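## Task

Remove the yellow sponge from the cupboard, set it on the desk, and close both cupboard doors completely. Slamming a door open or closed counts as failure, as does the robot toppling or finishing tilted. Anything that stays in place only because the robot is holding it does not count. Finish by releasing and moving the robot away.

## Robot and tools

ROBOT. TidyBot++ is a four-caster mobile base, 0.54 m long, 0.50 m wide and 0.38 m tall. It carries one seven-joint arm ending in a two-finger gripper. The shoulder sits 0.12 m ahead of the base centre and 0.68 m above the floor. There are two cameras: base_camera on the base and wrist_camera, which looks along the hand. The arm begins folded with the hand aimed down; in that state the hand reaches up to 0.08 m beyond the base front and the elbow rises to at most 1.15 m.

FRAMES. In the base frame the origin is on the floor below the base centre, x points forward, y left and z up. hand_pose is reported in this frame for the point between the finger pads; its own z axis runs out along the fingers and the fingers close along its y axis. hand_pose may be off by a centimetre or two, so trust the images. The odometry frame is the base frame as it was when the scene began. base_odometry counts wheel rotation, so slip shows up as travel, and it drifts by centimetres and degrees over many moves. Heading grows to the left and lies in -3.142 to 3.142. base_tilt is in degrees, with forward and right positive when the robot leans that way; tilt and heading each carry a fixed bias of about 1 degree.

execute_actions. Arguments: actions (a list holding exactly one action, or empty to just read state and images) and cameras (list of base_camera, wrist_camera or all; omitted, null or all gives both; [] gives none). An action may contain:
- base: exactly one relative move measured from where the base last reported itself. translate_m drives straight, metres, forward positive, -2 to 2. strafe_m slides sideways, metres, left positive, -2 to 2. rotate_rad turns in place, radians, counter-clockwise from above positive, -6.3 to 6.3. A move that would need more than 8.667 s at its top speed is refused.
- joints: absolute targets keyed by name, all one arm. joint_1_rad (any angle; whole arm about vertical, positive is clockwise from above, opposite to rotate_rad), joint_2_rad shoulder -2.249 to 2.249, joint_3_rad (any angle; upper-arm roll), joint_4_rad elbow -2.579 to 2.579, joint_5_rad (any angle; forearm roll), joint_6_rad wrist -2.099 to 2.099, joint_7_rad (any angle; hand roll, with hand down positive is counter-clockwise from above, and at 1.57 the fingers open left-right), all in radians. gripper_pos is a 0 to 1 scale, 0 fully open, 1 fully closed; finger gap is roughly 85 x (1 - gripper_pos) mm. Done tolerances: 0.039 for joints 1-4, 0.056 for 5-7, 0.03 for the gripper. Unbounded joints take the short way, so turn more than half a revolution in steps.
- speeds: lowers top speed for this action only: translate_m and strafe_m 0.05 to 0.5 m/s, rotate_rad 0.1 to 1.57 rad/s (defaults are the maxima). Arm joints move at up to 1.39 rad/s (1.22 for joints 5-7). No action runs past 15 s.
A joint or base left out of an action may keep pushing toward its previous target. Unknown keys or out-of-range numbers refuse the whole call. If a result reports a stop, later movement calls in that same reply are skipped.

ARM GEOMETRY. Upper arm 0.42 m, forearm 0.31 m, hand 0.31 m to the hand point. With joint_1_rad 0, joint_3_rad 3.14, joint_5_rad 0, the arm stays in the base x-z plane; segment tilts from vertical (forward positive) are j2, j2-j4, and j2-j4-j6. Summing length times sin gives forward reach from the shoulder, length times cos gives height above it. A downward hand reaches at most about 0.94 m high, and only near the base. Closed fingertips stick out about 20 mm past the hand point.

wait: seconds, 0 to 10; returns state and images. zoom_image: camera (base_camera or wrist_camera) and region [x0, y0, x1, y1] in pixels from the top-left, at most 504 by 504, on that camera's latest full image. finished_scene: scene, the integer number of the current scene; irreversible, reports success and gives the next task.

RESULT LINES. base_status and joint_status: done (base done means the wheels turned enough, even with slip or a block), off_target (at rest away from target, may still push), contact_stop or time_out (target dropped, holding there), not_followed (targets withheld after a self-collision check; line 'joint command not followed' plus 'cause:'; the robot may retry them on later actions). on_its_own lists motion you did not command. motor_effort gives percent of maximum, positive toward higher joint values, with the action peak in brackets; readings are noisy and biased. ARM HIT flags a hard hit on the base or arm itself. A torque sensor at its limit (joints 1-4: 104.5 N m, 5-7: 51.3 N m; warnings at 56.7 and 29.4) freezes the arm and gripper for 10 s, though the base keeps going. Motor temperatures list one value per arm joint; MOTOR HOT appears from 60 C and OVER-TEMPERATURE FAULT at 75 C, when the arm sinks and unreached keys read limit_stop_at_motor_heat (resend them). Holding loads heats motors, even during thinking. The pictures line names the images in order.

PRACTICE. Friction may leave joints slightly short with all done; correct by sending last command plus (wanted minus read). A held object makes the arm sag; never command a joint to its current reading while holding. The simulation keeps running while you think, holding the last command. Move doors gently, never fast. Avoid letting the arm catch anything about 0.8 m up while driving, since the robot can tip; horizontal push or pull on a raised hand can lift wheels, and backing off or retracting the arm rights it. A blocked base pushes until timeout and may still say done. Avoid drops, hard shoves and knocks. Loose objects may get brief outside nudges. At the end, open the gripper and pull clear.

Each tool is called after ">>>" by a JSON object that holds its "op" and its "data", one argument or row to a line.

## Session

>>> {"op": "execute_actions", "data": {
  "actions": []
}}

Scene clock: 0.00 s.
Motor temperatures (°C, as the motors report them): [28 25 26 26 34 39 40]
base_odometry: x=+0.000 y=+0.000 heading=+0.000 (m, m, rad; odometry frame)
base_tilt: forward=-0.5 right=+0.2 (deg)
base_status: not commanded
joint_positions: joint_1_rad=-0.003 joint_2_rad=-0.328 joint_3_rad=+3.162 joint_4_rad=-2.536 joint_5_rad=+0.022 joint_6_rad=-0.879 joint_7_rad=+1.596 gripper_pos=+0.000
joint_status: not commanded
motor_effort: joint_1_rad=+0 joint_2_rad=-2 joint_3_rad=+0 joint_4_rad=+17 joint_5_rad=-1 joint_6_rad=+1 joint_7_rad=-1 (%)
hand_pose: x=+0.2532 y=-0.0055 z=+0.5823 quat_wxyz=(+0.006, +1.000, +0.012, +0.027) (m; base frame)
pictures: base_camera, wrist_camera
Images, in order (width x height): base_camera 644x364, wrist_camera 644x476.

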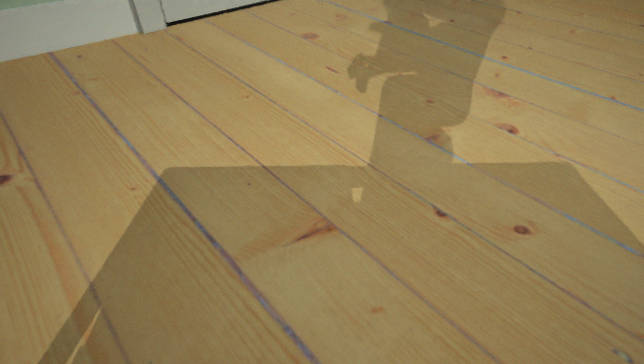

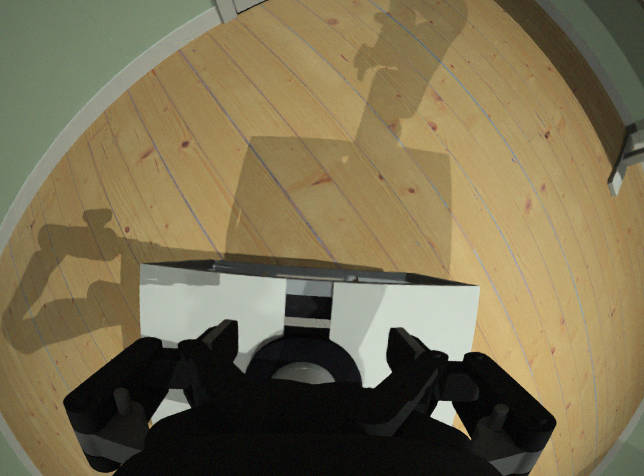

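>>> {"op": "execute_actions", "data": {
  "actions": [
    {"joints":{"joint_6_rad":0.5}}
  ],
  "cameras": ["wrist_camera"]
}}

>>> {"op": "execute_actions", "data": {
  "actions": [
    {"base":{"rotate_rad":-1.57}}
  ],
  "cameras": ["wrist_camera"]
}}

>>> {"op": "execute_actions", "data": {
  "actions": [
    {"base":{"rotate_rad":-1.57}}
  ],
  "cameras": ["wrist_camera"]
}}

>>> {"op": "execute_actions", "data": {
  "actions": [
    {"base":{"rotate_rad":-1.57}}
  ],
  "cameras": ["wrist_camera"]
}}

Scene clock: 7.30 s.
Motor temperatures (°C, as the motors report them): [28 25 26 26 34 39 40]
base_odometry: x=+0.000 y=+0.000 heading=+0.000 (m, m, rad; odometry frame)
base_tilt: forward=-0.4 right=+0.1 (deg)
base_status: not commanded
joint_positions: joint_1_rad=-0.003 joint_2_rad=-0.328 joint_3_rad=+3.162 joint_4_rad=-2.535 joint_5_rad=+0.022 joint_6_rad=+0.487 joint_7_rad=+1.596 gripper_pos=+0.000
joint_status: all done
motor_effort: joint_1_rad=+0(0) joint_2_rad=-7(7) joint_3_rad=+0(0) joint_4_rad=+21(21) joint_5_rad=-2(1) joint_6_rad=+9(8) joint_7_rad=-2(1) (%)
hand_pose: x=+0.5443 y=-0.0032 z=+0.8472 quat_wxyz=(+0.013, +0.758, +0.012, +0.652) (m; base frame)
pictures: wrist_camera
Images, in order (width x height): wrist_camera 644x476.

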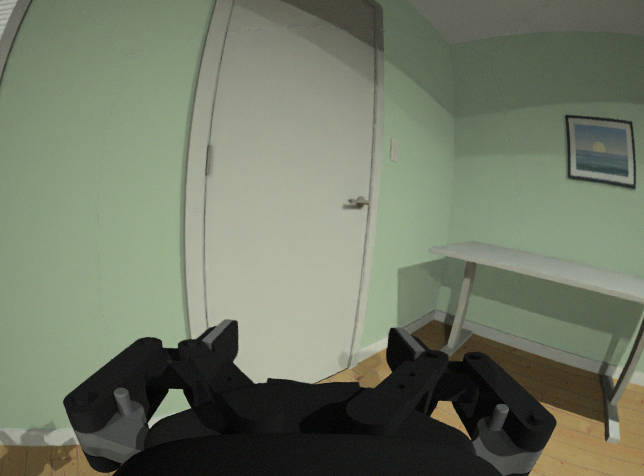

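Scene clock: 9.63 s.
Motor temperatures (°C, as the motors report them): [28 25 26 26 34 39 40]
base_odometry: x=+0.000 y=+0.000 heading=-1.570 (m, m, rad; odometry frame)
base_tilt: forward=-0.4 right=+0.1 (deg)
base_status: done
joint_positions: joint_1_rad=-0.003 joint_2_rad=-0.328 joint_3_rad=+3.162 joint_4_rad=-2.535 joint_5_rad=+0.022 joint_6_rad=+0.487 joint_7_rad=+1.596 gripper_pos=+0.000
joint_status: not commanded
motor_effort: joint_1_rad=+0(1) joint_2_rad=-7(8) joint_3_rad=+0(1) joint_4_rad=+21(21) joint_5_rad=-1(1) joint_6_rad=+9(9) joint_7_rad=-1(1) (%)
hand_pose: x=+0.5443 y=-0.0032 z=+0.8472 quat_wxyz=(+0.013, +0.758, +0.012, +0.652) (m; base frame)
pictures: wrist_camera
Images, in order (width x height): wrist_camera 644x476.

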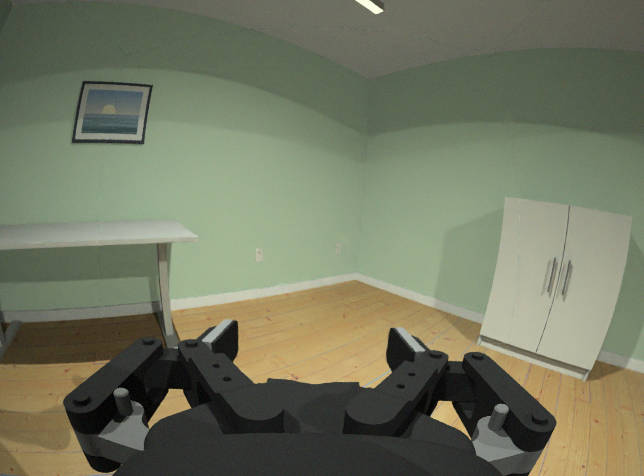

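Scene clock: 11.97 s.
Motor temperatures (°C, as the motors report them): [28 25 26 26 34 39 40]
base_odometry: x=+0.000 y=+0.000 heading=-3.140 (m, m, rad; odometry frame)
base_tilt: forward=-0.4 right=+0.1 (deg)
base_status: done
joint_positions: joint_1_rad=-0.003 joint_2_rad=-0.328 joint_3_rad=+3.162 joint_4_rad=-2.535 joint_5_rad=+0.022 joint_6_rad=+0.487 joint_7_rad=+1.596 gripper_pos=+0.000
joint_status: not commanded
motor_effort: joint_1_rad=+0(1) joint_2_rad=-7(8) joint_3_rad=+0(2) joint_4_rad=+21(21) joint_5_rad=-1(2) joint_6_rad=+8(8) joint_7_rad=-1(1) (%)
hand_pose: x=+0.5443 y=-0.0032 z=+0.8472 quat_wxyz=(+0.013, +0.758, +0.012, +0.652) (m; base frame)
pictures: wrist_camera
Images, in order (width x height): wrist_camera 644x476.

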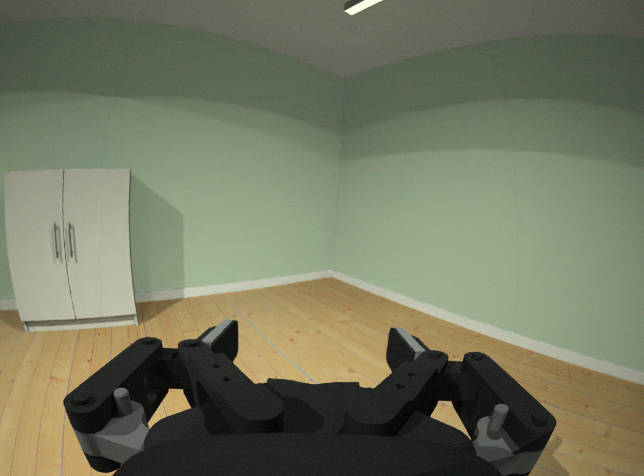

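Scene clock: 14.30 s.
Motor temperatures (°C, as the motors report them): [28 25 26 26 34 39 40]
base_odometry: x=+0.000 y=+0.000 heading=+1.573 (m, m, rad; odometry frame)
base_tilt: forward=-0.4 right=+0.2 (deg)
base_status: done
joint_positions: joint_1_rad=-0.003 joint_2_rad=-0.328 joint_3_rad=+3.162 joint_4_rad=-2.535 joint_5_rad=+0.022 joint_6_rad=+0.487 joint_7_rad=+1.596 gripper_pos=+0.000
joint_status: not commanded
motor_effort: joint_1_rad=+0(1) joint_2_rad=-7(7) joint_3_rad=+0(2) joint_4_rad=+21(22) joint_5_rad=-1(1) joint_6_rad=+9(8) joint_7_rad=-1(2) (%)
hand_pose: x=+0.5443 y=-0.0032 z=+0.8472 quat_wxyz=(+0.013, +0.758, +0.012, +0.652) (m; base frame)
pictures: wrist_camera
Images, in order (width x height): wrist_camera 644x476.

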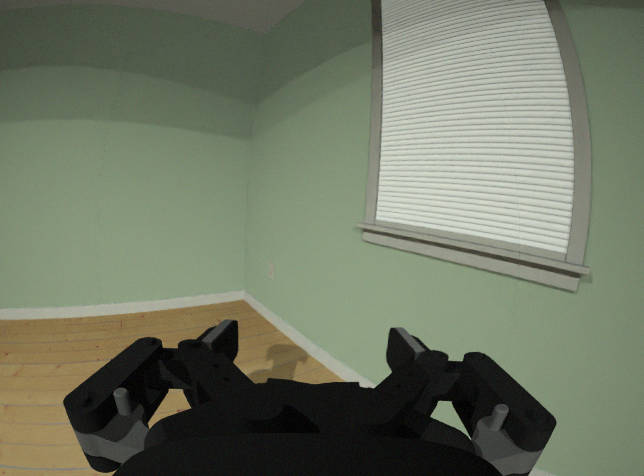

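>>> {"op": "execute_actions", "data": {
  "actions": [
    {"base":{"rotate_rad":2.35}}
  ]
}}

Scene clock: 19.67 s.
Motor temperatures (°C, as the motors report them): [28 25 26 26 34 39 40]
base_odometry: x=+0.000 y=+0.000 heading=-2.360 (m, m, rad; odometry frame)
base_tilt: forward=-0.4 right=+0.1 (deg)
base_status: done
joint_positions: joint_1_rad=-0.003 joint_2_rad=-0.328 joint_3_rad=+3.162 joint_4_rad=-2.535 joint_5_rad=+0.022 joint_6_rad=+0.487 joint_7_rad=+1.596 gripper_pos=+0.000
joint_status: not commanded
motor_effort: joint_1_rad=+0(1) joint_2_rad=-7(8) joint_3_rad=+0(2) joint_4_rad=+21(21) joint_5_rad=-1(1) joint_6_rad=+9(9) joint_7_rad=-1(1) (%)
hand_pose: x=+0.5443 y=-0.0032 z=+0.8472 quat_wxyz=(+0.013, +0.758, +0.012, +0.652) (m; base frame)
pictures: base_camera, wrist_camera
Images, in order (width x height): base_camera 644x364, wrist_camera 644x476.

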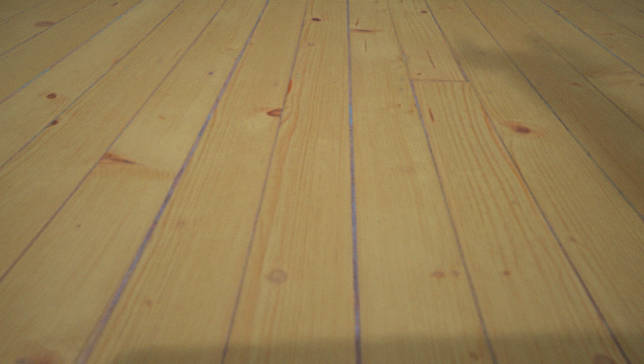

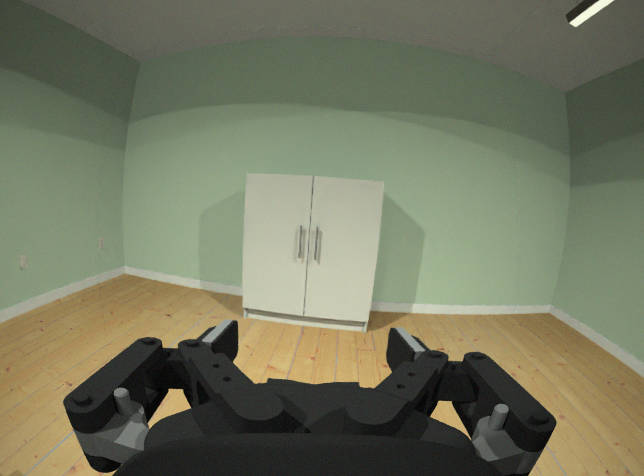

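>>> {"op": "execute_actions", "data": {
  "actions": [
    {"base":{"rotate_rad":-0.05},"joints":{"joint_2_rad":1.3,"joint_3_rad":3.14,"joint_4_rad":-1.5,"joint_6_rad":1.23,"joint_7_rad":1.57,"joint_1_rad":0,"joint_5_rad":0}}
  ],
  "cameras": []
}}

>>> {"op": "execute_actions", "data": {
  "actions": [
    {"base":{"strafe_m":0.14}}
  ],
  "cameras": []
}}

>>> {"op": "execute_actions", "data": {
  "actions": [
    {"base":{"translate_m":0.6}}
  ]
}}

Scene clock: 38.70 s.
Motor temperatures (°C, as the motors report them): [28 26 26 26 34 39 40]
base_odometry: x=+0.000 y=+0.000 heading=-2.410 (m, m, rad; odometry frame)
base_tilt: forward=-0.4 right=+0.2 (deg)
base_status: done
joint_positions: joint_1_rad=-0.003 joint_2_rad=+1.288 joint_3_rad=+3.161 joint_4_rad=-1.514 joint_5_rad=+0.022 joint_6_rad=+1.196 joint_7_rad=+1.596 gripper_pos=+0.000
joint_status: all done
motor_effort: joint_1_rad=+0(2) joint_2_rad=-47(49) joint_3_rad=-1(1) joint_4_rad=+13(21) joint_5_rad=-1(1) joint_6_rad=+9(9) joint_7_rad=-1(1) (%)
hand_pose: x=+0.9388 y=+0.0022 z=+0.4918 quat_wxyz=(+0.012, +0.719, +0.025, +0.694) (m; base frame)
pictures: none
No camera images: the call's "cameras" was empty. Leave "cameras" out to get every camera's image.

Scene clock: 40.27 s.
Motor temperatures (°C, as the motors report them): [28 26 26 26 34 39 40]
base_odometry: x=+0.093 y=-0.104 heading=-2.410 (m, m, rad; odometry frame)
base_tilt: forward=-0.4 right=+0.1 (deg)
base_status: done
joint_positions: joint_1_rad=-0.007 joint_2_rad=+1.288 joint_3_rad=+3.150 joint_4_rad=-1.514 joint_5_rad=+0.022 joint_6_rad=+1.197 joint_7_rad=+1.596 gripper_pos=+0.000
joint_status: not commanded
motor_effort: joint_1_rad=+0(4) joint_2_rad=-47(48) joint_3_rad=-1(2) joint_4_rad=+13(13) joint_5_rad=-1(2) joint_6_rad=+9(9) joint_7_rad=-1(1) (%)
hand_pose: x=+0.9388 y=+0.0098 z=+0.4921 quat_wxyz=(+0.006, +0.719, +0.024, +0.695) (m; base frame)
pictures: none
No camera images: the call's "cameras" was empty. Leave "cameras" out to get every camera's image.

Scene clock: 42.87 s.
Motor temperatures (°C, as the motors report them): [28 26 26 26 34 39 40]
base_odometry: x=-0.353 y=-0.505 heading=-2.410 (m, m, rad; odometry frame)
base_tilt: forward=-0.3 right=+0.1 (deg)
base_status: done
joint_positions: joint_1_rad=-0.006 joint_2_rad=+1.288 joint_3_rad=+3.150 joint_4_rad=-1.508 joint_5_rad=+0.022 joint_6_rad=+1.198 joint_7_rad=+1.596 gripper_pos=+0.000
joint_status: not commanded
motor_effort: joint_1_rad=+0(1) joint_2_rad=-47(49) joint_3_rad=-1(1) joint_4_rad=+13(15) joint_5_rad=-1(1) joint_6_rad=+9(9) joint_7_rad=-1(1) (%)
hand_pose: x=+0.9407 y=+0.0097 z=+0.4951 quat_wxyz=(+0.006, +0.716, +0.024, +0.697) (m; base frame)
pictures: base_camera, wrist_camera
Images, in order (width x height): base_camera 644x364, wrist_camera 644x476.

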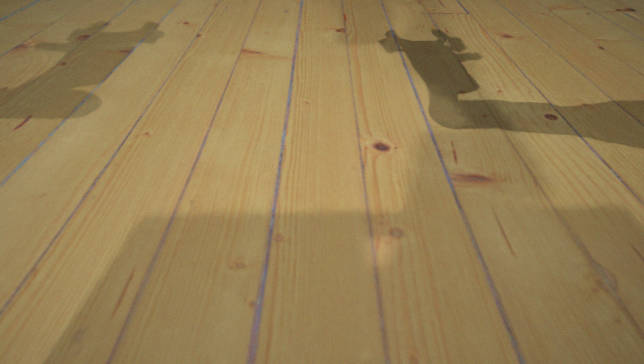

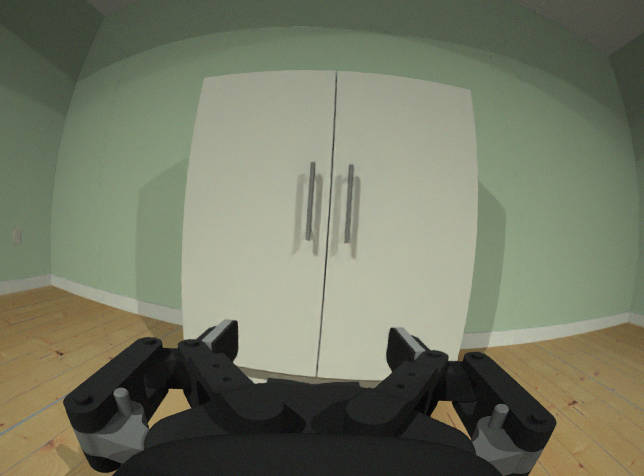

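>>> {"op": "execute_actions", "data": {
  "actions": [
    {"base":{"strafe_m":-0.07},"joints":{"joint_2_rad":0.9,"joint_4_rad":-1.89,"joint_6_rad":1.25,"joint_7_rad":1.55}}
  ],
  "cameras": []
}}

>>> {"op": "execute_actions", "data": {
  "actions": [
    {"base":{"translate_m":0.4}}
  ],
  "cameras": ["wrist_camera"]
}}

Scene clock: 51.47 s.
Motor temperatures (°C, as the motors report them): [28 26 26 26 34 39 40]
base_odometry: x=-0.400 y=-0.453 heading=-2.409 (m, m, rad; odometry frame)
base_tilt: forward=-0.4 right=+0.2 (deg)
base_status: done
joint_positions: joint_1_rad=+0.004 joint_2_rad=+0.906 joint_3_rad=+3.150 joint_4_rad=-1.876 joint_5_rad=+0.022 joint_6_rad=+1.221 joint_7_rad=+1.584 gripper_pos=+0.000
joint_status: all done
motor_effort: joint_1_rad=-1(4) joint_2_rad=-41(50) joint_3_rad=-1(3) joint_4_rad=+13(14) joint_5_rad=-1(1) joint_6_rad=+9(10) joint_7_rad=-1(2) (%)
hand_pose: x=+0.8720 y=+0.0007 z=+0.6499 quat_wxyz=(+0.006, +0.704, +0.014, +0.710) (m; base frame)
pictures: none
No camera images: the call's "cameras" was empty. Leave "cameras" out to get every camera's image.

Scene clock: 53.63 s.
Motor temperatures (°C, as the motors report them): [28 26 26 26 34 39 40]
base_odometry: x=-0.697 y=-0.721 heading=-2.410 (m, m, rad; odometry frame)
base_tilt: forward=-0.4 right=+0.1 (deg)
base_status: done
joint_positions: joint_1_rad=+0.004 joint_2_rad=+0.906 joint_3_rad=+3.150 joint_4_rad=-1.881 joint_5_rad=+0.022 joint_6_rad=+1.221 joint_7_rad=+1.584 gripper_pos=+0.000
joint_status: not commanded
motor_effort: joint_1_rad=+0(0) joint_2_rad=-41(44) joint_3_rad=-1(1) joint_4_rad=+13(14) joint_5_rad=-2(1) joint_6_rad=+8(10) joint_7_rad=-1(1) (%)
hand_pose: x=+0.8705 y=+0.0007 z=+0.6480 quat_wxyz=(+0.006, +0.705, +0.014, +0.709) (m; base frame)
pictures: wrist_camera
Images, in order (width x height): wrist_camera 644x476.

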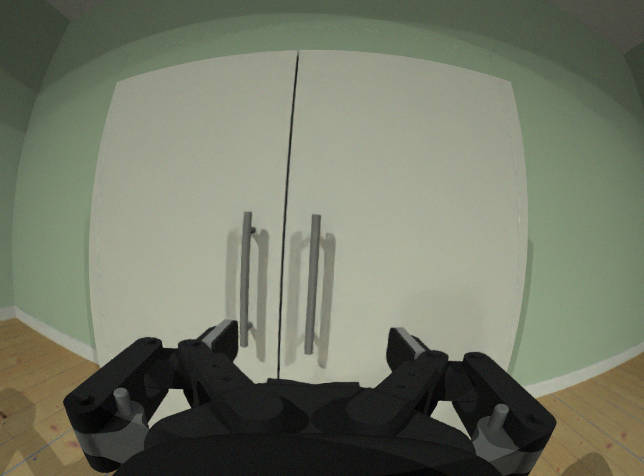

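>>> {"op": "execute_actions", "data": {
  "actions": [
    {"base":{"translate_m":0.2},"speeds":{"translate_m":0.2}}
  ]
}}

Scene clock: 60.87 s.
Motor temperatures (°C, as the motors report them): [28 26 26 26 34 39 40]
base_odometry: x=-0.846 y=-0.854 heading=-2.410 (m, m, rad; odometry frame)
base_tilt: forward=-0.4 right=+0.2 (deg)
base_status: done
joint_positions: joint_1_rad=+0.004 joint_2_rad=+0.906 joint_3_rad=+3.150 joint_4_rad=-1.883 joint_5_rad=+0.022 joint_6_rad=+1.221 joint_7_rad=+1.584 gripper_pos=+0.000
joint_status: not commanded
motor_effort: joint_1_rad=+0(1) joint_2_rad=-41(43) joint_3_rad=-1(1) joint_4_rad=+14(14) joint_5_rad=-1(1) joint_6_rad=+9(10) joint_7_rad=-1(1) (%)
hand_pose: x=+0.8700 y=+0.0007 z=+0.6473 quat_wxyz=(+0.006, +0.706, +0.014, +0.708) (m; base frame)
pictures: base_camera, wrist_camera
Images, in order (width x height): base_camera 644x364, wrist_camera 644x476.

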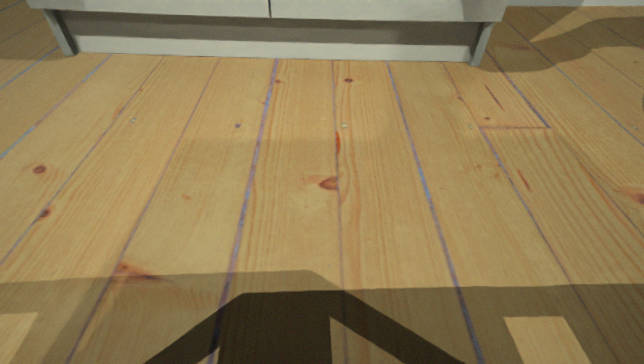

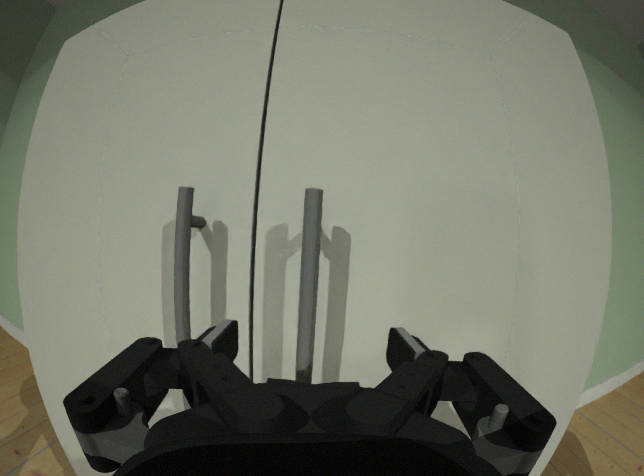

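>>> {"op": "execute_actions", "data": {
  "actions": [
    {"base":{"translate_m":0.06},"speeds":{"translate_m":0.1}}
  ],
  "cameras": ["wrist_camera"]
}}

Scene clock: 67.23 s.
Motor temperatures (°C, as the motors report them): [28 26 26 26 34 39 40]
base_odometry: x=-0.891 y=-0.895 heading=-2.410 (m, m, rad; odometry frame)
base_tilt: forward=-0.4 right=+0.2 (deg)
base_status: done
joint_positions: joint_1_rad=+0.004 joint_2_rad=+0.906 joint_3_rad=+3.150 joint_4_rad=-1.884 joint_5_rad=+0.022 joint_6_rad=+1.221 joint_7_rad=+1.584 gripper_pos=+0.000
joint_status: not commanded
motor_effort: joint_1_rad=+0(1) joint_2_rad=-41(43) joint_3_rad=-1(1) joint_4_rad=+14(15) joint_5_rad=-1(1) joint_6_rad=+9(9) joint_7_rad=-1(1) (%)
hand_pose: x=+0.8697 y=+0.0007 z=+0.6469 quat_wxyz=(+0.006, +0.706, +0.014, +0.708) (m; base frame)
pictures: wrist_camera
Images, in order (width x height): wrist_camera 644x476.

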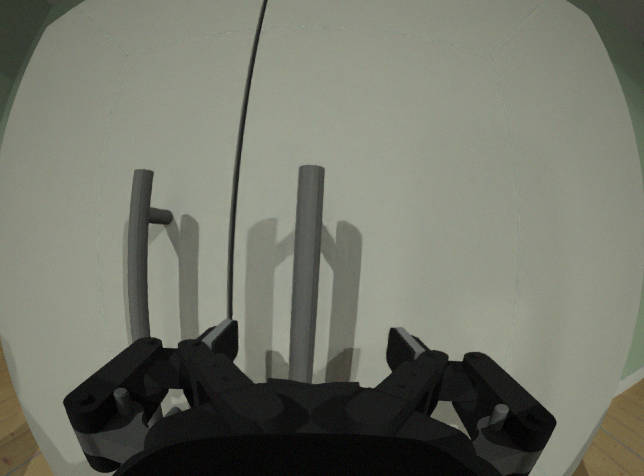

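>>> {"op": "execute_actions", "data": {
  "actions": [
    {"base":{"translate_m":0.02},"speeds":{"translate_m":0.05}}
  ],
  "cameras": []
}}

>>> {"op": "execute_actions", "data": {
  "actions": [
    {"joints":{"gripper_pos":1}}
  ],
  "cameras": ["wrist_camera"]
}}

Scene clock: 70.70 s.
Motor temperatures (°C, as the motors report them): [28 27 26 26 34 39 40]
base_odometry: x=-0.906 y=-0.908 heading=-2.410 (m, m, rad; odometry frame)
base_tilt: forward=-0.4 right=+0.1 (deg)
base_status: done
joint_positions: joint_1_rad=+0.004 joint_2_rad=+0.906 joint_3_rad=+3.150 joint_4_rad=-1.888 joint_5_rad=+0.022 joint_6_rad=+1.223 joint_7_rad=+1.584 gripper_pos=+0.000
joint_status: not commanded
motor_effort: joint_1_rad=+0(1) joint_2_rad=-40(46) joint_3_rad=-1(1) joint_4_rad=+13(19) joint_5_rad=-1(1) joint_6_rad=+9(10) joint_7_rad=-1(1) (%)
hand_pose: x=+0.8685 y=+0.0007 z=+0.6457 quat_wxyz=(+0.006, +0.707, +0.014, +0.707) (m; base frame)
pictures: none
No camera images: the call's "cameras" was empty. Leave "cameras" out to get every camera's image.

Scene clock: 71.80 s.
Motor temperatures (°C, as the motors report them): [28 27 26 26 34 39 40]
base_odometry: x=-0.906 y=-0.908 heading=-2.410 (m, m, rad; odometry frame)
base_tilt: forward=-0.4 right=+0.1 (deg)
base_status: not commanded
joint_positions: joint_1_rad=-0.003 joint_2_rad=+0.896 joint_3_rad=+3.142 joint_4_rad=-1.922 joint_5_rad=+0.013 joint_6_rad=+1.240 joint_7_rad=+1.583 gripper_pos=+0.883
joint_status: gripper_pos off_target (ended at +0.883, target +1.000)
motor_effort: joint_1_rad=-3(6) joint_2_rad=-39(41) joint_3_rad=-3(6) joint_4_rad=+19(22) joint_5_rad=+0(4) joint_6_rad=+7(9) joint_7_rad=-2(2) (%)
hand_pose: x=+0.8588 y=+0.0071 z=+0.6442 quat_wxyz=(+0.000, +0.710, +0.011, +0.705) (m; base frame)
pictures: wrist_camera
Images, in order (width x height): wrist_camera 644x476.

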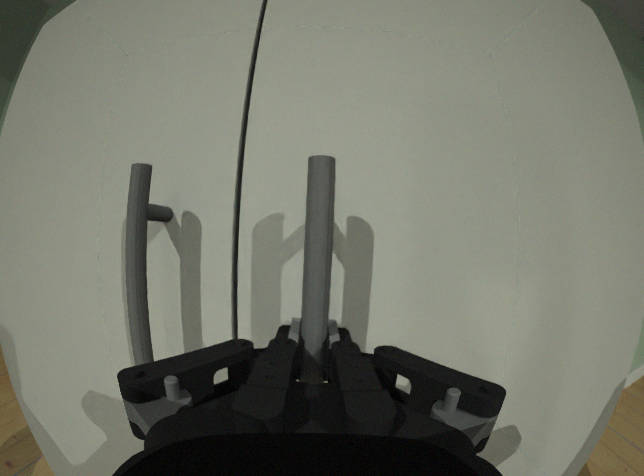

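Gripped. Pull slowly.

>>> {"op": "execute_actions", "data": {
  "actions": [
    {"base":{"translate_m":-0.1},"speeds":{"translate_m":0.05}}
  ],
  "cameras": []
}}

>>> {"op": "execute_actions", "data": {
  "actions": [
    {"base":{"strafe_m":-0.025},"speeds":{"strafe_m":0.05}}
  ],
  "cameras": []
}}

>>> {"op": "execute_actions", "data": {
  "actions": [
    {"base":{"translate_m":-0.08},"speeds":{"translate_m":0.05}}
  ]
}}

Scene clock: 77.67 s.
Motor temperatures (°C, as the motors report them): [28 27 26 26 34 39 40]
base_odometry: x=-0.831 y=-0.841 heading=-2.410 (m, m, rad; odometry frame)
base_tilt: forward=-0.4 right=+0.1 (deg)
base_status: done
joint_positions: joint_1_rad=+0.014 joint_2_rad=+0.914 joint_3_rad=+3.142 joint_4_rad=-1.889 joint_5_rad=+0.013 joint_6_rad=+1.240 joint_7_rad=+1.583 gripper_pos=+0.883
joint_status: not commanded
motor_effort: joint_1_rad=-3(5) joint_2_rad=-43(48) joint_3_rad=-3(5) joint_4_rad=+13(19) joint_5_rad=+0(2) joint_6_rad=+10(15) joint_7_rad=-2(2) (%)
hand_pose: x=+0.8680 y=-0.0051 z=+0.6448 quat_wxyz=(+0.006, +0.704, +0.005, +0.710) (m; base frame)
pictures: none
No camera images: the call's "cameras" was empty. Leave "cameras" out to get every camera's image.

Scene clock: 78.67 s.
Motor temperatures (°C, as the motors report them): [28 27 26 26 34 39 40]
base_odometry: x=-0.848 y=-0.822 heading=-2.410 (m, m, rad; odometry frame)
base_tilt: forward=-0.4 right=+0.2 (deg)
base_status: done
joint_positions: joint_1_rad=-0.016 joint_2_rad=+0.914 joint_3_rad=+3.138 joint_4_rad=-1.889 joint_5_rad=+0.013 joint_6_rad=+1.240 joint_7_rad=+1.583 gripper_pos=+0.883
joint_status: not commanded
motor_effort: joint_1_rad=+5(6) joint_2_rad=-44(45) joint_3_rad=+2(3) joint_4_rad=+15(15) joint_5_rad=-4(5) joint_6_rad=+11(11) joint_7_rad=-2(2) (%)
hand_pose: x=+0.8677 y=+0.0187 z=+0.6447 quat_wxyz=(-0.006, +0.704, +0.015, +0.710) (m; base frame)
pictures: none
No camera images: the call's "cameras" was empty. Leave "cameras" out to get every camera's image.

Scene clock: 80.77 s.
Motor temperatures (°C, as the motors report them): [28 27 26 26 34 39 40]
base_odometry: x=-0.789 y=-0.769 heading=-2.410 (m, m, rad; odometry frame)
base_tilt: forward=-0.4 right=+0.2 (deg)
base_status: done
joint_positions: joint_1_rad=+0.022 joint_2_rad=+0.914 joint_3_rad=+3.146 joint_4_rad=-1.889 joint_5_rad=+0.013 joint_6_rad=+1.240 joint_7_rad=+1.583 gripper_pos=+0.884
joint_status: not commanded
motor_effort: joint_1_rad=-4(7) joint_2_rad=-44(45) joint_3_rad=-4(6) joint_4_rad=+13(15) joint_5_rad=+2(3) joint_6_rad=+11(12) joint_7_rad=-1(2) (%)
hand_pose: x=+0.8677 y=-0.0136 z=+0.6446 quat_wxyz=(+0.012, +0.704, +0.003, +0.710) (m; base frame)
pictures: base_camera, wrist_camera
Images, in order (width x height): base_camera 644x364, wrist_camera 644x476.

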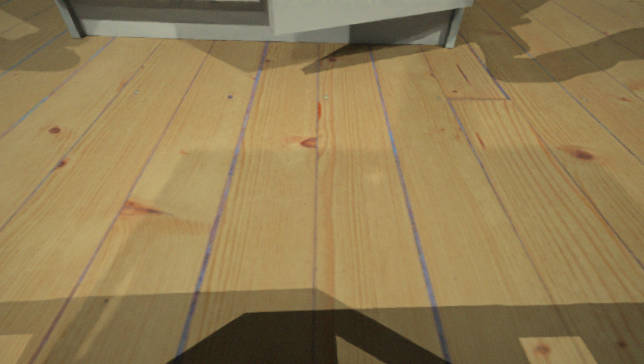

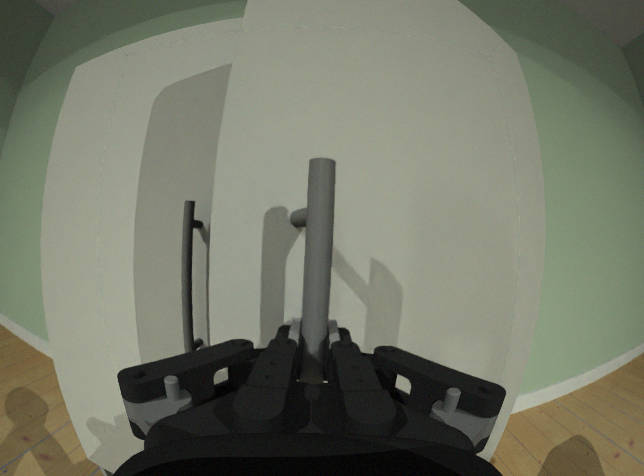

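>>> {"op": "execute_actions", "data": {
  "actions": [
    {"base":{"strafe_m":-0.06},"speeds":{"strafe_m":0.05}}
  ],
  "cameras": []
}}

>>> {"op": "execute_actions", "data": {
  "actions": [
    {"base":{"translate_m":-0.07},"speeds":{"translate_m":0.05}}
  ],
  "cameras": []
}}

>>> {"op": "execute_actions", "data": {
  "actions": [
    {"base":{"strafe_m":-0.07},"speeds":{"strafe_m":0.05}}
  ],
  "cameras": []
}}

>>> {"op": "execute_actions", "data": {
  "actions": [
    {"base":{"translate_m":-0.04},"speeds":{"translate_m":0.05}}
  ]
}}

Scene clock: 88.63 s.
Motor temperatures (°C, as the motors report them): [28 27 26 26 34 39 40]
base_odometry: x=-0.829 y=-0.724 heading=-2.410 (m, m, rad; odometry frame)
base_tilt: forward=-0.4 right=+0.2 (deg)
base_status: done
joint_positions: joint_1_rad=-0.040 joint_2_rad=+0.914 joint_3_rad=+3.124 joint_4_rad=-1.891 joint_5_rad=+0.013 joint_6_rad=+1.240 joint_7_rad=+1.583 gripper_pos=+0.884
joint_status: not commanded
motor_effort: joint_1_rad=+10(11) joint_2_rad=-41(44) joint_3_rad=+5(6) joint_4_rad=+15(16) joint_5_rad=-6(8) joint_6_rad=+9(11) joint_7_rad=-3(3) (%)
hand_pose: x=+0.8660 y=+0.0435 z=+0.6444 quat_wxyz=(-0.021, +0.704, +0.023, +0.709) (m; base frame)
pictures: none
No camera images: the call's "cameras" was empty. Leave "cameras" out to get every camera's image.

Scene clock: 90.53 s.
Motor temperatures (°C, as the motors report them): [28 27 26 26 34 39 40]
base_odometry: x=-0.777 y=-0.677 heading=-2.410 (m, m, rad; odometry frame)
base_tilt: forward=-0.4 right=+0.1 (deg)
base_status: done
joint_positions: joint_1_rad=+0.015 joint_2_rad=+0.913 joint_3_rad=+3.142 joint_4_rad=-1.891 joint_5_rad=+0.013 joint_6_rad=+1.240 joint_7_rad=+1.583 gripper_pos=+0.885
joint_status: not commanded
motor_effort: joint_1_rad=-2(9) joint_2_rad=-42(45) joint_3_rad=-3(6) joint_4_rad=+12(17) joint_5_rad=+0(7) joint_6_rad=+10(12) joint_7_rad=-1(3) (%)
hand_pose: x=+0.8674 y=-0.0065 z=+0.6445 quat_wxyz=(+0.007, +0.705, +0.005, +0.710) (m; base frame)
pictures: none
No camera images: the call's "cameras" was empty. Leave "cameras" out to get every camera's image.

Scene clock: 92.43 s.
Motor temperatures (°C, as the motors report them): [28 27 26 26 34 39 40]
base_odometry: x=-0.823 y=-0.625 heading=-2.410 (m, m, rad; odometry frame)
base_tilt: forward=-0.4 right=+0.1 (deg)
base_status: done
joint_positions: joint_1_rad=-0.052 joint_2_rad=+0.913 joint_3_rad=+3.116 joint_4_rad=-1.893 joint_5_rad=+0.013 joint_6_rad=+1.240 joint_7_rad=+1.583 gripper_pos=+0.885
joint_status: not commanded
motor_effort: joint_1_rad=+11(13) joint_2_rad=-40(44) joint_3_rad=+6(7) joint_4_rad=+16(17) joint_5_rad=-8(9) joint_6_rad=+8(11) joint_7_rad=-3(3) (%)
hand_pose: x=+0.8644 y=+0.0566 z=+0.6443 quat_wxyz=(-0.030, +0.705, +0.027, +0.708) (m; base frame)
pictures: none
No camera images: the call's "cameras" was empty. Leave "cameras" out to get every camera's image.

Scene clock: 93.73 s.
Motor temperatures (°C, as the motors report them): [28 27 26 26 34 39 40]
base_odometry: x=-0.793 y=-0.598 heading=-2.410 (m, m, rad; odometry frame)
base_tilt: forward=-0.4 right=+0.1 (deg)
base_status: done
joint_positions: joint_1_rad=-0.005 joint_2_rad=+0.912 joint_3_rad=+3.130 joint_4_rad=-1.894 joint_5_rad=+0.013 joint_6_rad=+1.240 joint_7_rad=+1.583 gripper_pos=+0.885
joint_status: not commanded
motor_effort: joint_1_rad=+1(11) joint_2_rad=-43(45) joint_3_rad=-1(6) joint_4_rad=+13(17) joint_5_rad=-2(8) joint_6_rad=+10(12) joint_7_rad=-2(3) (%)
hand_pose: x=+0.8664 y=+0.0146 z=+0.6445 quat_wxyz=(-0.006, +0.705, +0.011, +0.709) (m; base frame)
pictures: base_camera, wrist_camera
Images, in order (width x height): base_camera 644x364, wrist_camera 644x476.

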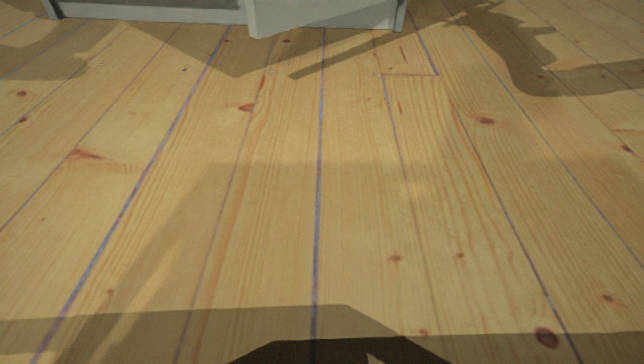

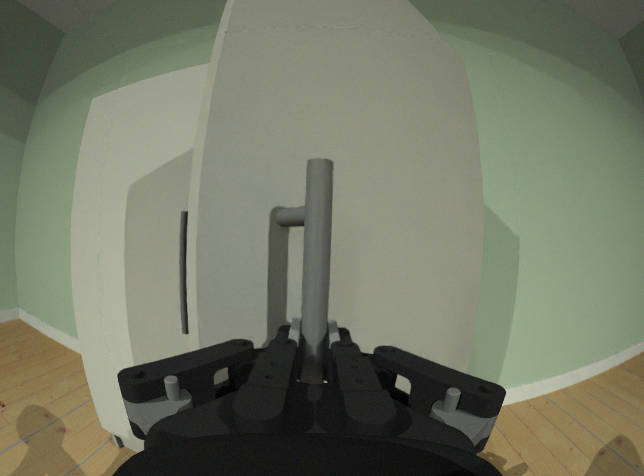

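>>> {"op": "execute_actions", "data": {
  "actions": [
    {"joints":{"gripper_pos":0}}
  ],
  "cameras": []
}}

>>> {"op": "execute_actions", "data": {
  "actions": [
    {"base":{"translate_m":-0.13},"speeds":{"translate_m":0.15}}
  ],
  "cameras": []
}}

>>> {"op": "execute_actions", "data": {
  "actions": [
    {"base":{"strafe_m":0.2},"joints":{"gripper_pos":1}}
  ]
}}

Scene clock: 98.20 s.
Motor temperatures (°C, as the motors report them): [28 27 26 26 34 39 40]
base_odometry: x=-0.793 y=-0.598 heading=-2.410 (m, m, rad; odometry frame)
base_tilt: forward=-0.4 right=+0.1 (deg)
base_status: not commanded
joint_positions: joint_1_rad=-0.003 joint_2_rad=+0.911 joint_3_rad=+3.130 joint_4_rad=-1.894 joint_5_rad=+0.013 joint_6_rad=+1.240 joint_7_rad=+1.583 gripper_pos=+0.000
joint_status: all done
motor_effort: joint_1_rad=+0(2) joint_2_rad=-41(44) joint_3_rad=-1(3) joint_4_rad=+13(14) joint_5_rad=-1(3) joint_6_rad=+9(11) joint_7_rad=-1(2) (%)
hand_pose: x=+0.8665 y=+0.0133 z=+0.6454 quat_wxyz=(-0.006, +0.705, +0.010, +0.709) (m; base frame)
pictures: none
No camera images: the call's "cameras" was empty. Leave "cameras" out to get every camera's image.

Scene clock: 99.73 s.
Motor temperatures (°C, as the motors report them): [28 27 26 26 34 39 40]
base_odometry: x=-0.697 y=-0.511 heading=-2.410 (m, m, rad; odometry frame)
base_tilt: forward=-0.4 right=+0.1 (deg)
base_status: done
joint_positions: joint_1_rad=-0.003 joint_2_rad=+0.911 joint_3_rad=+3.130 joint_4_rad=-1.893 joint_5_rad=+0.013 joint_6_rad=+1.240 joint_7_rad=+1.583 gripper_pos=+0.000
joint_status: not commanded
motor_effort: joint_1_rad=+0(0) joint_2_rad=-41(43) joint_3_rad=-1(2) joint_4_rad=+13(14) joint_5_rad=-1(0) joint_6_rad=+9(9) joint_7_rad=-1(1) (%)
hand_pose: x=+0.8666 y=+0.0133 z=+0.6455 quat_wxyz=(-0.006, +0.704, +0.010, +0.710) (m; base frame)
pictures: none
No camera images: the call's "cameras" was empty. Leave "cameras" out to get every camera's image.

Scene clock: 101.50 s.
Motor temperatures (°C, as the motors report them): [28 27 26 26 34 39 40]
base_odometry: x=-0.563 y=-0.660 heading=-2.410 (m, m, rad; odometry frame)
base_tilt: forward=-0.4 right=+0.1 (deg)
base_status: done
joint_positions: joint_1_rad=-0.007 joint_2_rad=+0.911 joint_3_rad=+3.130 joint_4_rad=-1.893 joint_5_rad=+0.013 joint_6_rad=+1.240 joint_7_rad=+1.583 gripper_pos=+0.999
joint_status: all done
motor_effort: joint_1_rad=+0(3) joint_2_rad=-41(42) joint_3_rad=-1(3) joint_4_rad=+13(13) joint_5_rad=-1(0) joint_6_rad=+9(9) joint_7_rad=-1(1) (%)
hand_pose: x=+0.8665 y=+0.0160 z=+0.6455 quat_wxyz=(-0.007, +0.704, +0.012, +0.710) (m; base frame)
pictures: base_camera, wrist_camera
Images, in order (width x height): base_camera 644x364, wrist_camera 644x476.

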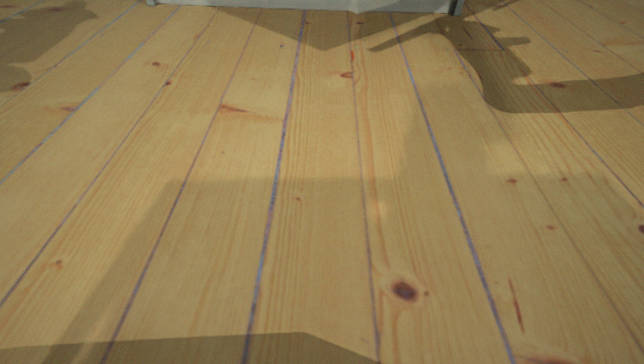

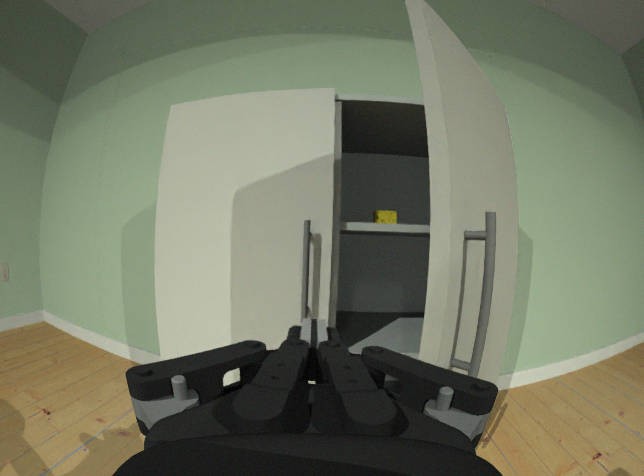

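>>> {"op": "execute_actions", "data": {
  "actions": [
    {"base":{"strafe_m":-0.09}}
  ],
  "cameras": []
}}

>>> {"op": "execute_actions", "data": {
  "actions": [
    {"base":{"translate_m":0.25},"speeds":{"translate_m":0.2}}
  ],
  "cameras": ["wrist_camera"]
}}

>>> {"op": "execute_actions", "data": {
  "actions": [
    {"base":{"strafe_m":-0.15},"speeds":{"strafe_m":0.05}}
  ]
}}

Scene clock: 110.77 s.
Motor temperatures (°C, as the motors report them): [28 28 26 26 34 39 40]
base_odometry: x=-0.623 y=-0.593 heading=-2.410 (m, m, rad; odometry frame)
base_tilt: forward=-0.4 right=+0.1 (deg)
base_status: done
joint_positions: joint_1_rad=+0.002 joint_2_rad=+0.911 joint_3_rad=+3.132 joint_4_rad=-1.893 joint_5_rad=+0.013 joint_6_rad=+1.240 joint_7_rad=+1.583 gripper_pos=+0.999
joint_status: not commanded
motor_effort: joint_1_rad=+0(5) joint_2_rad=-41(42) joint_3_rad=-1(3) joint_4_rad=+12(13) joint_5_rad=-1(0) joint_6_rad=+9(9) joint_7_rad=-1(1) (%)
hand_pose: x=+0.8667 y=+0.0085 z=+0.6455 quat_wxyz=(-0.003, +0.705, +0.009, +0.710) (m; base frame)
pictures: none
No camera images: the call's "cameras" was empty. Leave "cameras" out to get every camera's image.

Scene clock: 112.80 s.
Motor temperatures (°C, as the motors report them): [28 28 26 26 34 39 40]
base_odometry: x=-0.809 y=-0.760 heading=-2.410 (m, m, rad; odometry frame)
base_tilt: forward=-0.4 right=+0.1 (deg)
base_status: done
joint_positions: joint_1_rad=-0.058 joint_2_rad=+0.907 joint_3_rad=+3.109 joint_4_rad=-1.901 joint_5_rad=+0.015 joint_6_rad=+1.241 joint_7_rad=+1.583 gripper_pos=+0.999
joint_status: not commanded
motor_effort: joint_1_rad=+11(13) joint_2_rad=-43(44) joint_3_rad=+7(10) joint_4_rad=+16(21) joint_5_rad=-7(9) joint_6_rad=+10(11) joint_7_rad=-2(2) (%)
hand_pose: x=+0.8615 y=+0.0645 z=+0.6457 quat_wxyz=(-0.036, +0.705, +0.029, +0.708) (m; base frame)
pictures: wrist_camera
Images, in order (width x height): wrist_camera 644x476.

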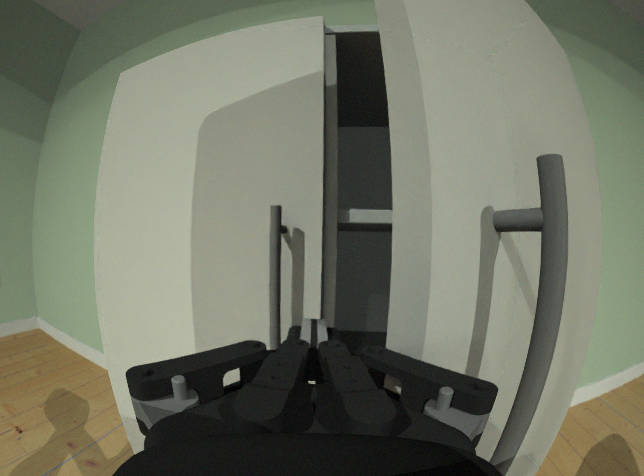

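Scene clock: 116.30 s.
Motor temperatures (°C, as the motors report them): [28 28 26 26 34 39 40]
base_odometry: x=-0.909 y=-0.649 heading=-2.409 (m, m, rad; odometry frame)
base_tilt: forward=-0.4 right=+0.1 (deg)
base_status: done
joint_positions: joint_1_rad=-0.151 joint_2_rad=+0.907 joint_3_rad=+3.042 joint_4_rad=-1.909 joint_5_rad=+0.080 joint_6_rad=+1.241 joint_7_rad=+1.583 gripper_pos=+0.999
joint_status: not commanded
motor_effort: joint_1_rad=+29(32) joint_2_rad=-42(45) joint_3_rad=+19(20) joint_4_rad=+18(19) joint_5_rad=-18(20) joint_6_rad=+11(12) joint_7_rad=-2(2) (%)
hand_pose: x=+0.8383 y=+0.1831 z=+0.6465 quat_wxyz=(-0.116, +0.701, +0.087, +0.699) (m; base frame)
pictures: base_camera, wrist_camera
Images, in order (width x height): base_camera 644x364, wrist_camera 644x476.

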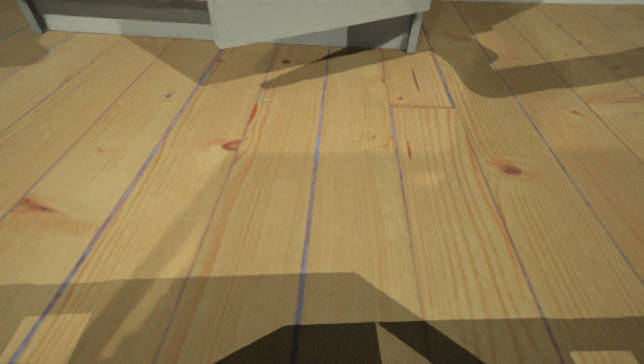

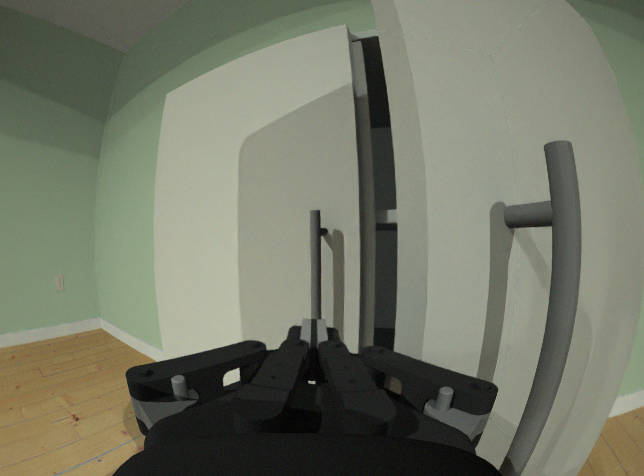

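>>> {"op": "execute_actions", "data": {
  "actions": [
    {"base":{"strafe_m":0.27},"speeds":{"strafe_m":0.1}}
  ]
}}

Scene clock: 122.60 s.
Motor temperatures (°C, as the motors report them): [28 28 26 26 34 39 40]
base_odometry: x=-0.729 y=-0.850 heading=-2.409 (m, m, rad; odometry frame)
base_tilt: forward=-0.4 right=+0.1 (deg)
base_status: done
joint_positions: joint_1_rad=-0.004 joint_2_rad=+0.906 joint_3_rad=+3.125 joint_4_rad=-1.905 joint_5_rad=+0.039 joint_6_rad=+1.241 joint_7_rad=+1.583 gripper_pos=+0.999
joint_status: not commanded
motor_effort: joint_1_rad=+0(28) joint_2_rad=-41(42) joint_3_rad=-1(18) joint_4_rad=+14(19) joint_5_rad=-1(17) joint_6_rad=+9(11) joint_7_rad=-1(2) (%)
hand_pose: x=+0.8629 y=+0.0243 z=+0.6444 quat_wxyz=(-0.014, +0.706, +0.022, +0.707) (m; base frame)
pictures: base_camera, wrist_camera
Images, in order (width x height): base_camera 644x364, wrist_camera 644x476.

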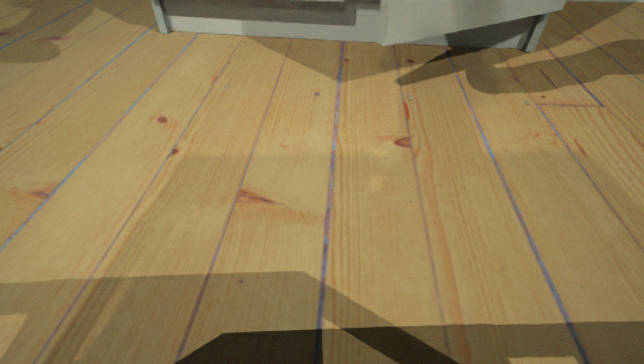

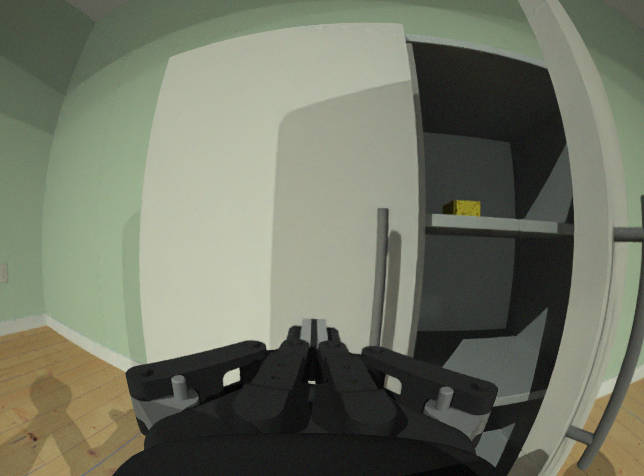

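>>> {"op": "execute_actions", "data": {
  "actions": [
    {"base":{"translate_m":0.04},"joints":{"joint_1_rad":0.3},"speeds":{"translate_m":0.05}}
  ]
}}

Scene clock: 131.73 s.
Motor temperatures (°C, as the motors report them): [28 28 26 26 34 39 40]
base_odometry: x=-0.758 y=-0.877 heading=-2.409 (m, m, rad; odometry frame)
base_tilt: forward=-0.4 right=+0.1 (deg)
base_status: done
joint_positions: joint_1_rad=+0.195 joint_2_rad=+0.903 joint_3_rad=+3.093 joint_4_rad=-1.914 joint_5_rad=+0.050 joint_6_rad=+1.243 joint_7_rad=+1.582 gripper_pos=+0.999
joint_status: joint_1_rad off_target (ended at +0.195, target +0.300)
motor_effort: joint_1_rad=+17(22) joint_2_rad=-40(44) joint_3_rad=+10(19) joint_4_rad=+18(29) joint_5_rad=-10(19) joint_6_rad=+9(11) joint_7_rad=-2(3) (%)
hand_pose: x=+0.8530 y=-0.1039 z=+0.6444 quat_wxyz=(+0.037, +0.706, -0.045, +0.705) (m; base frame)
pictures: base_camera, wrist_camera
Images, in order (width x height): base_camera 644x364, wrist_camera 644x476.

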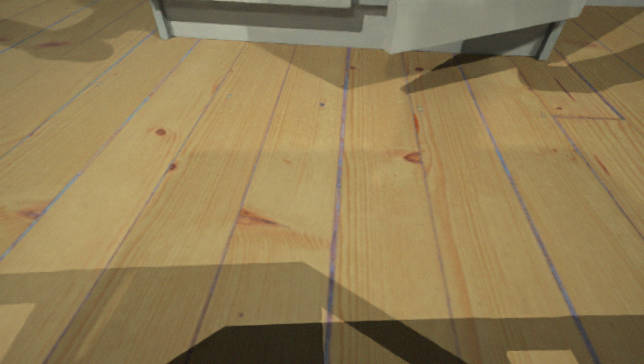

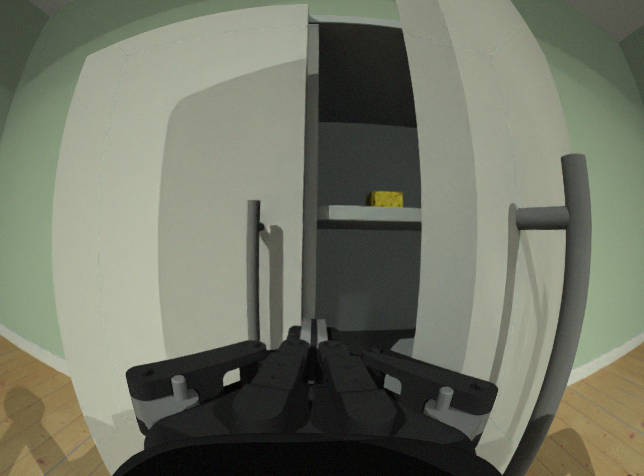

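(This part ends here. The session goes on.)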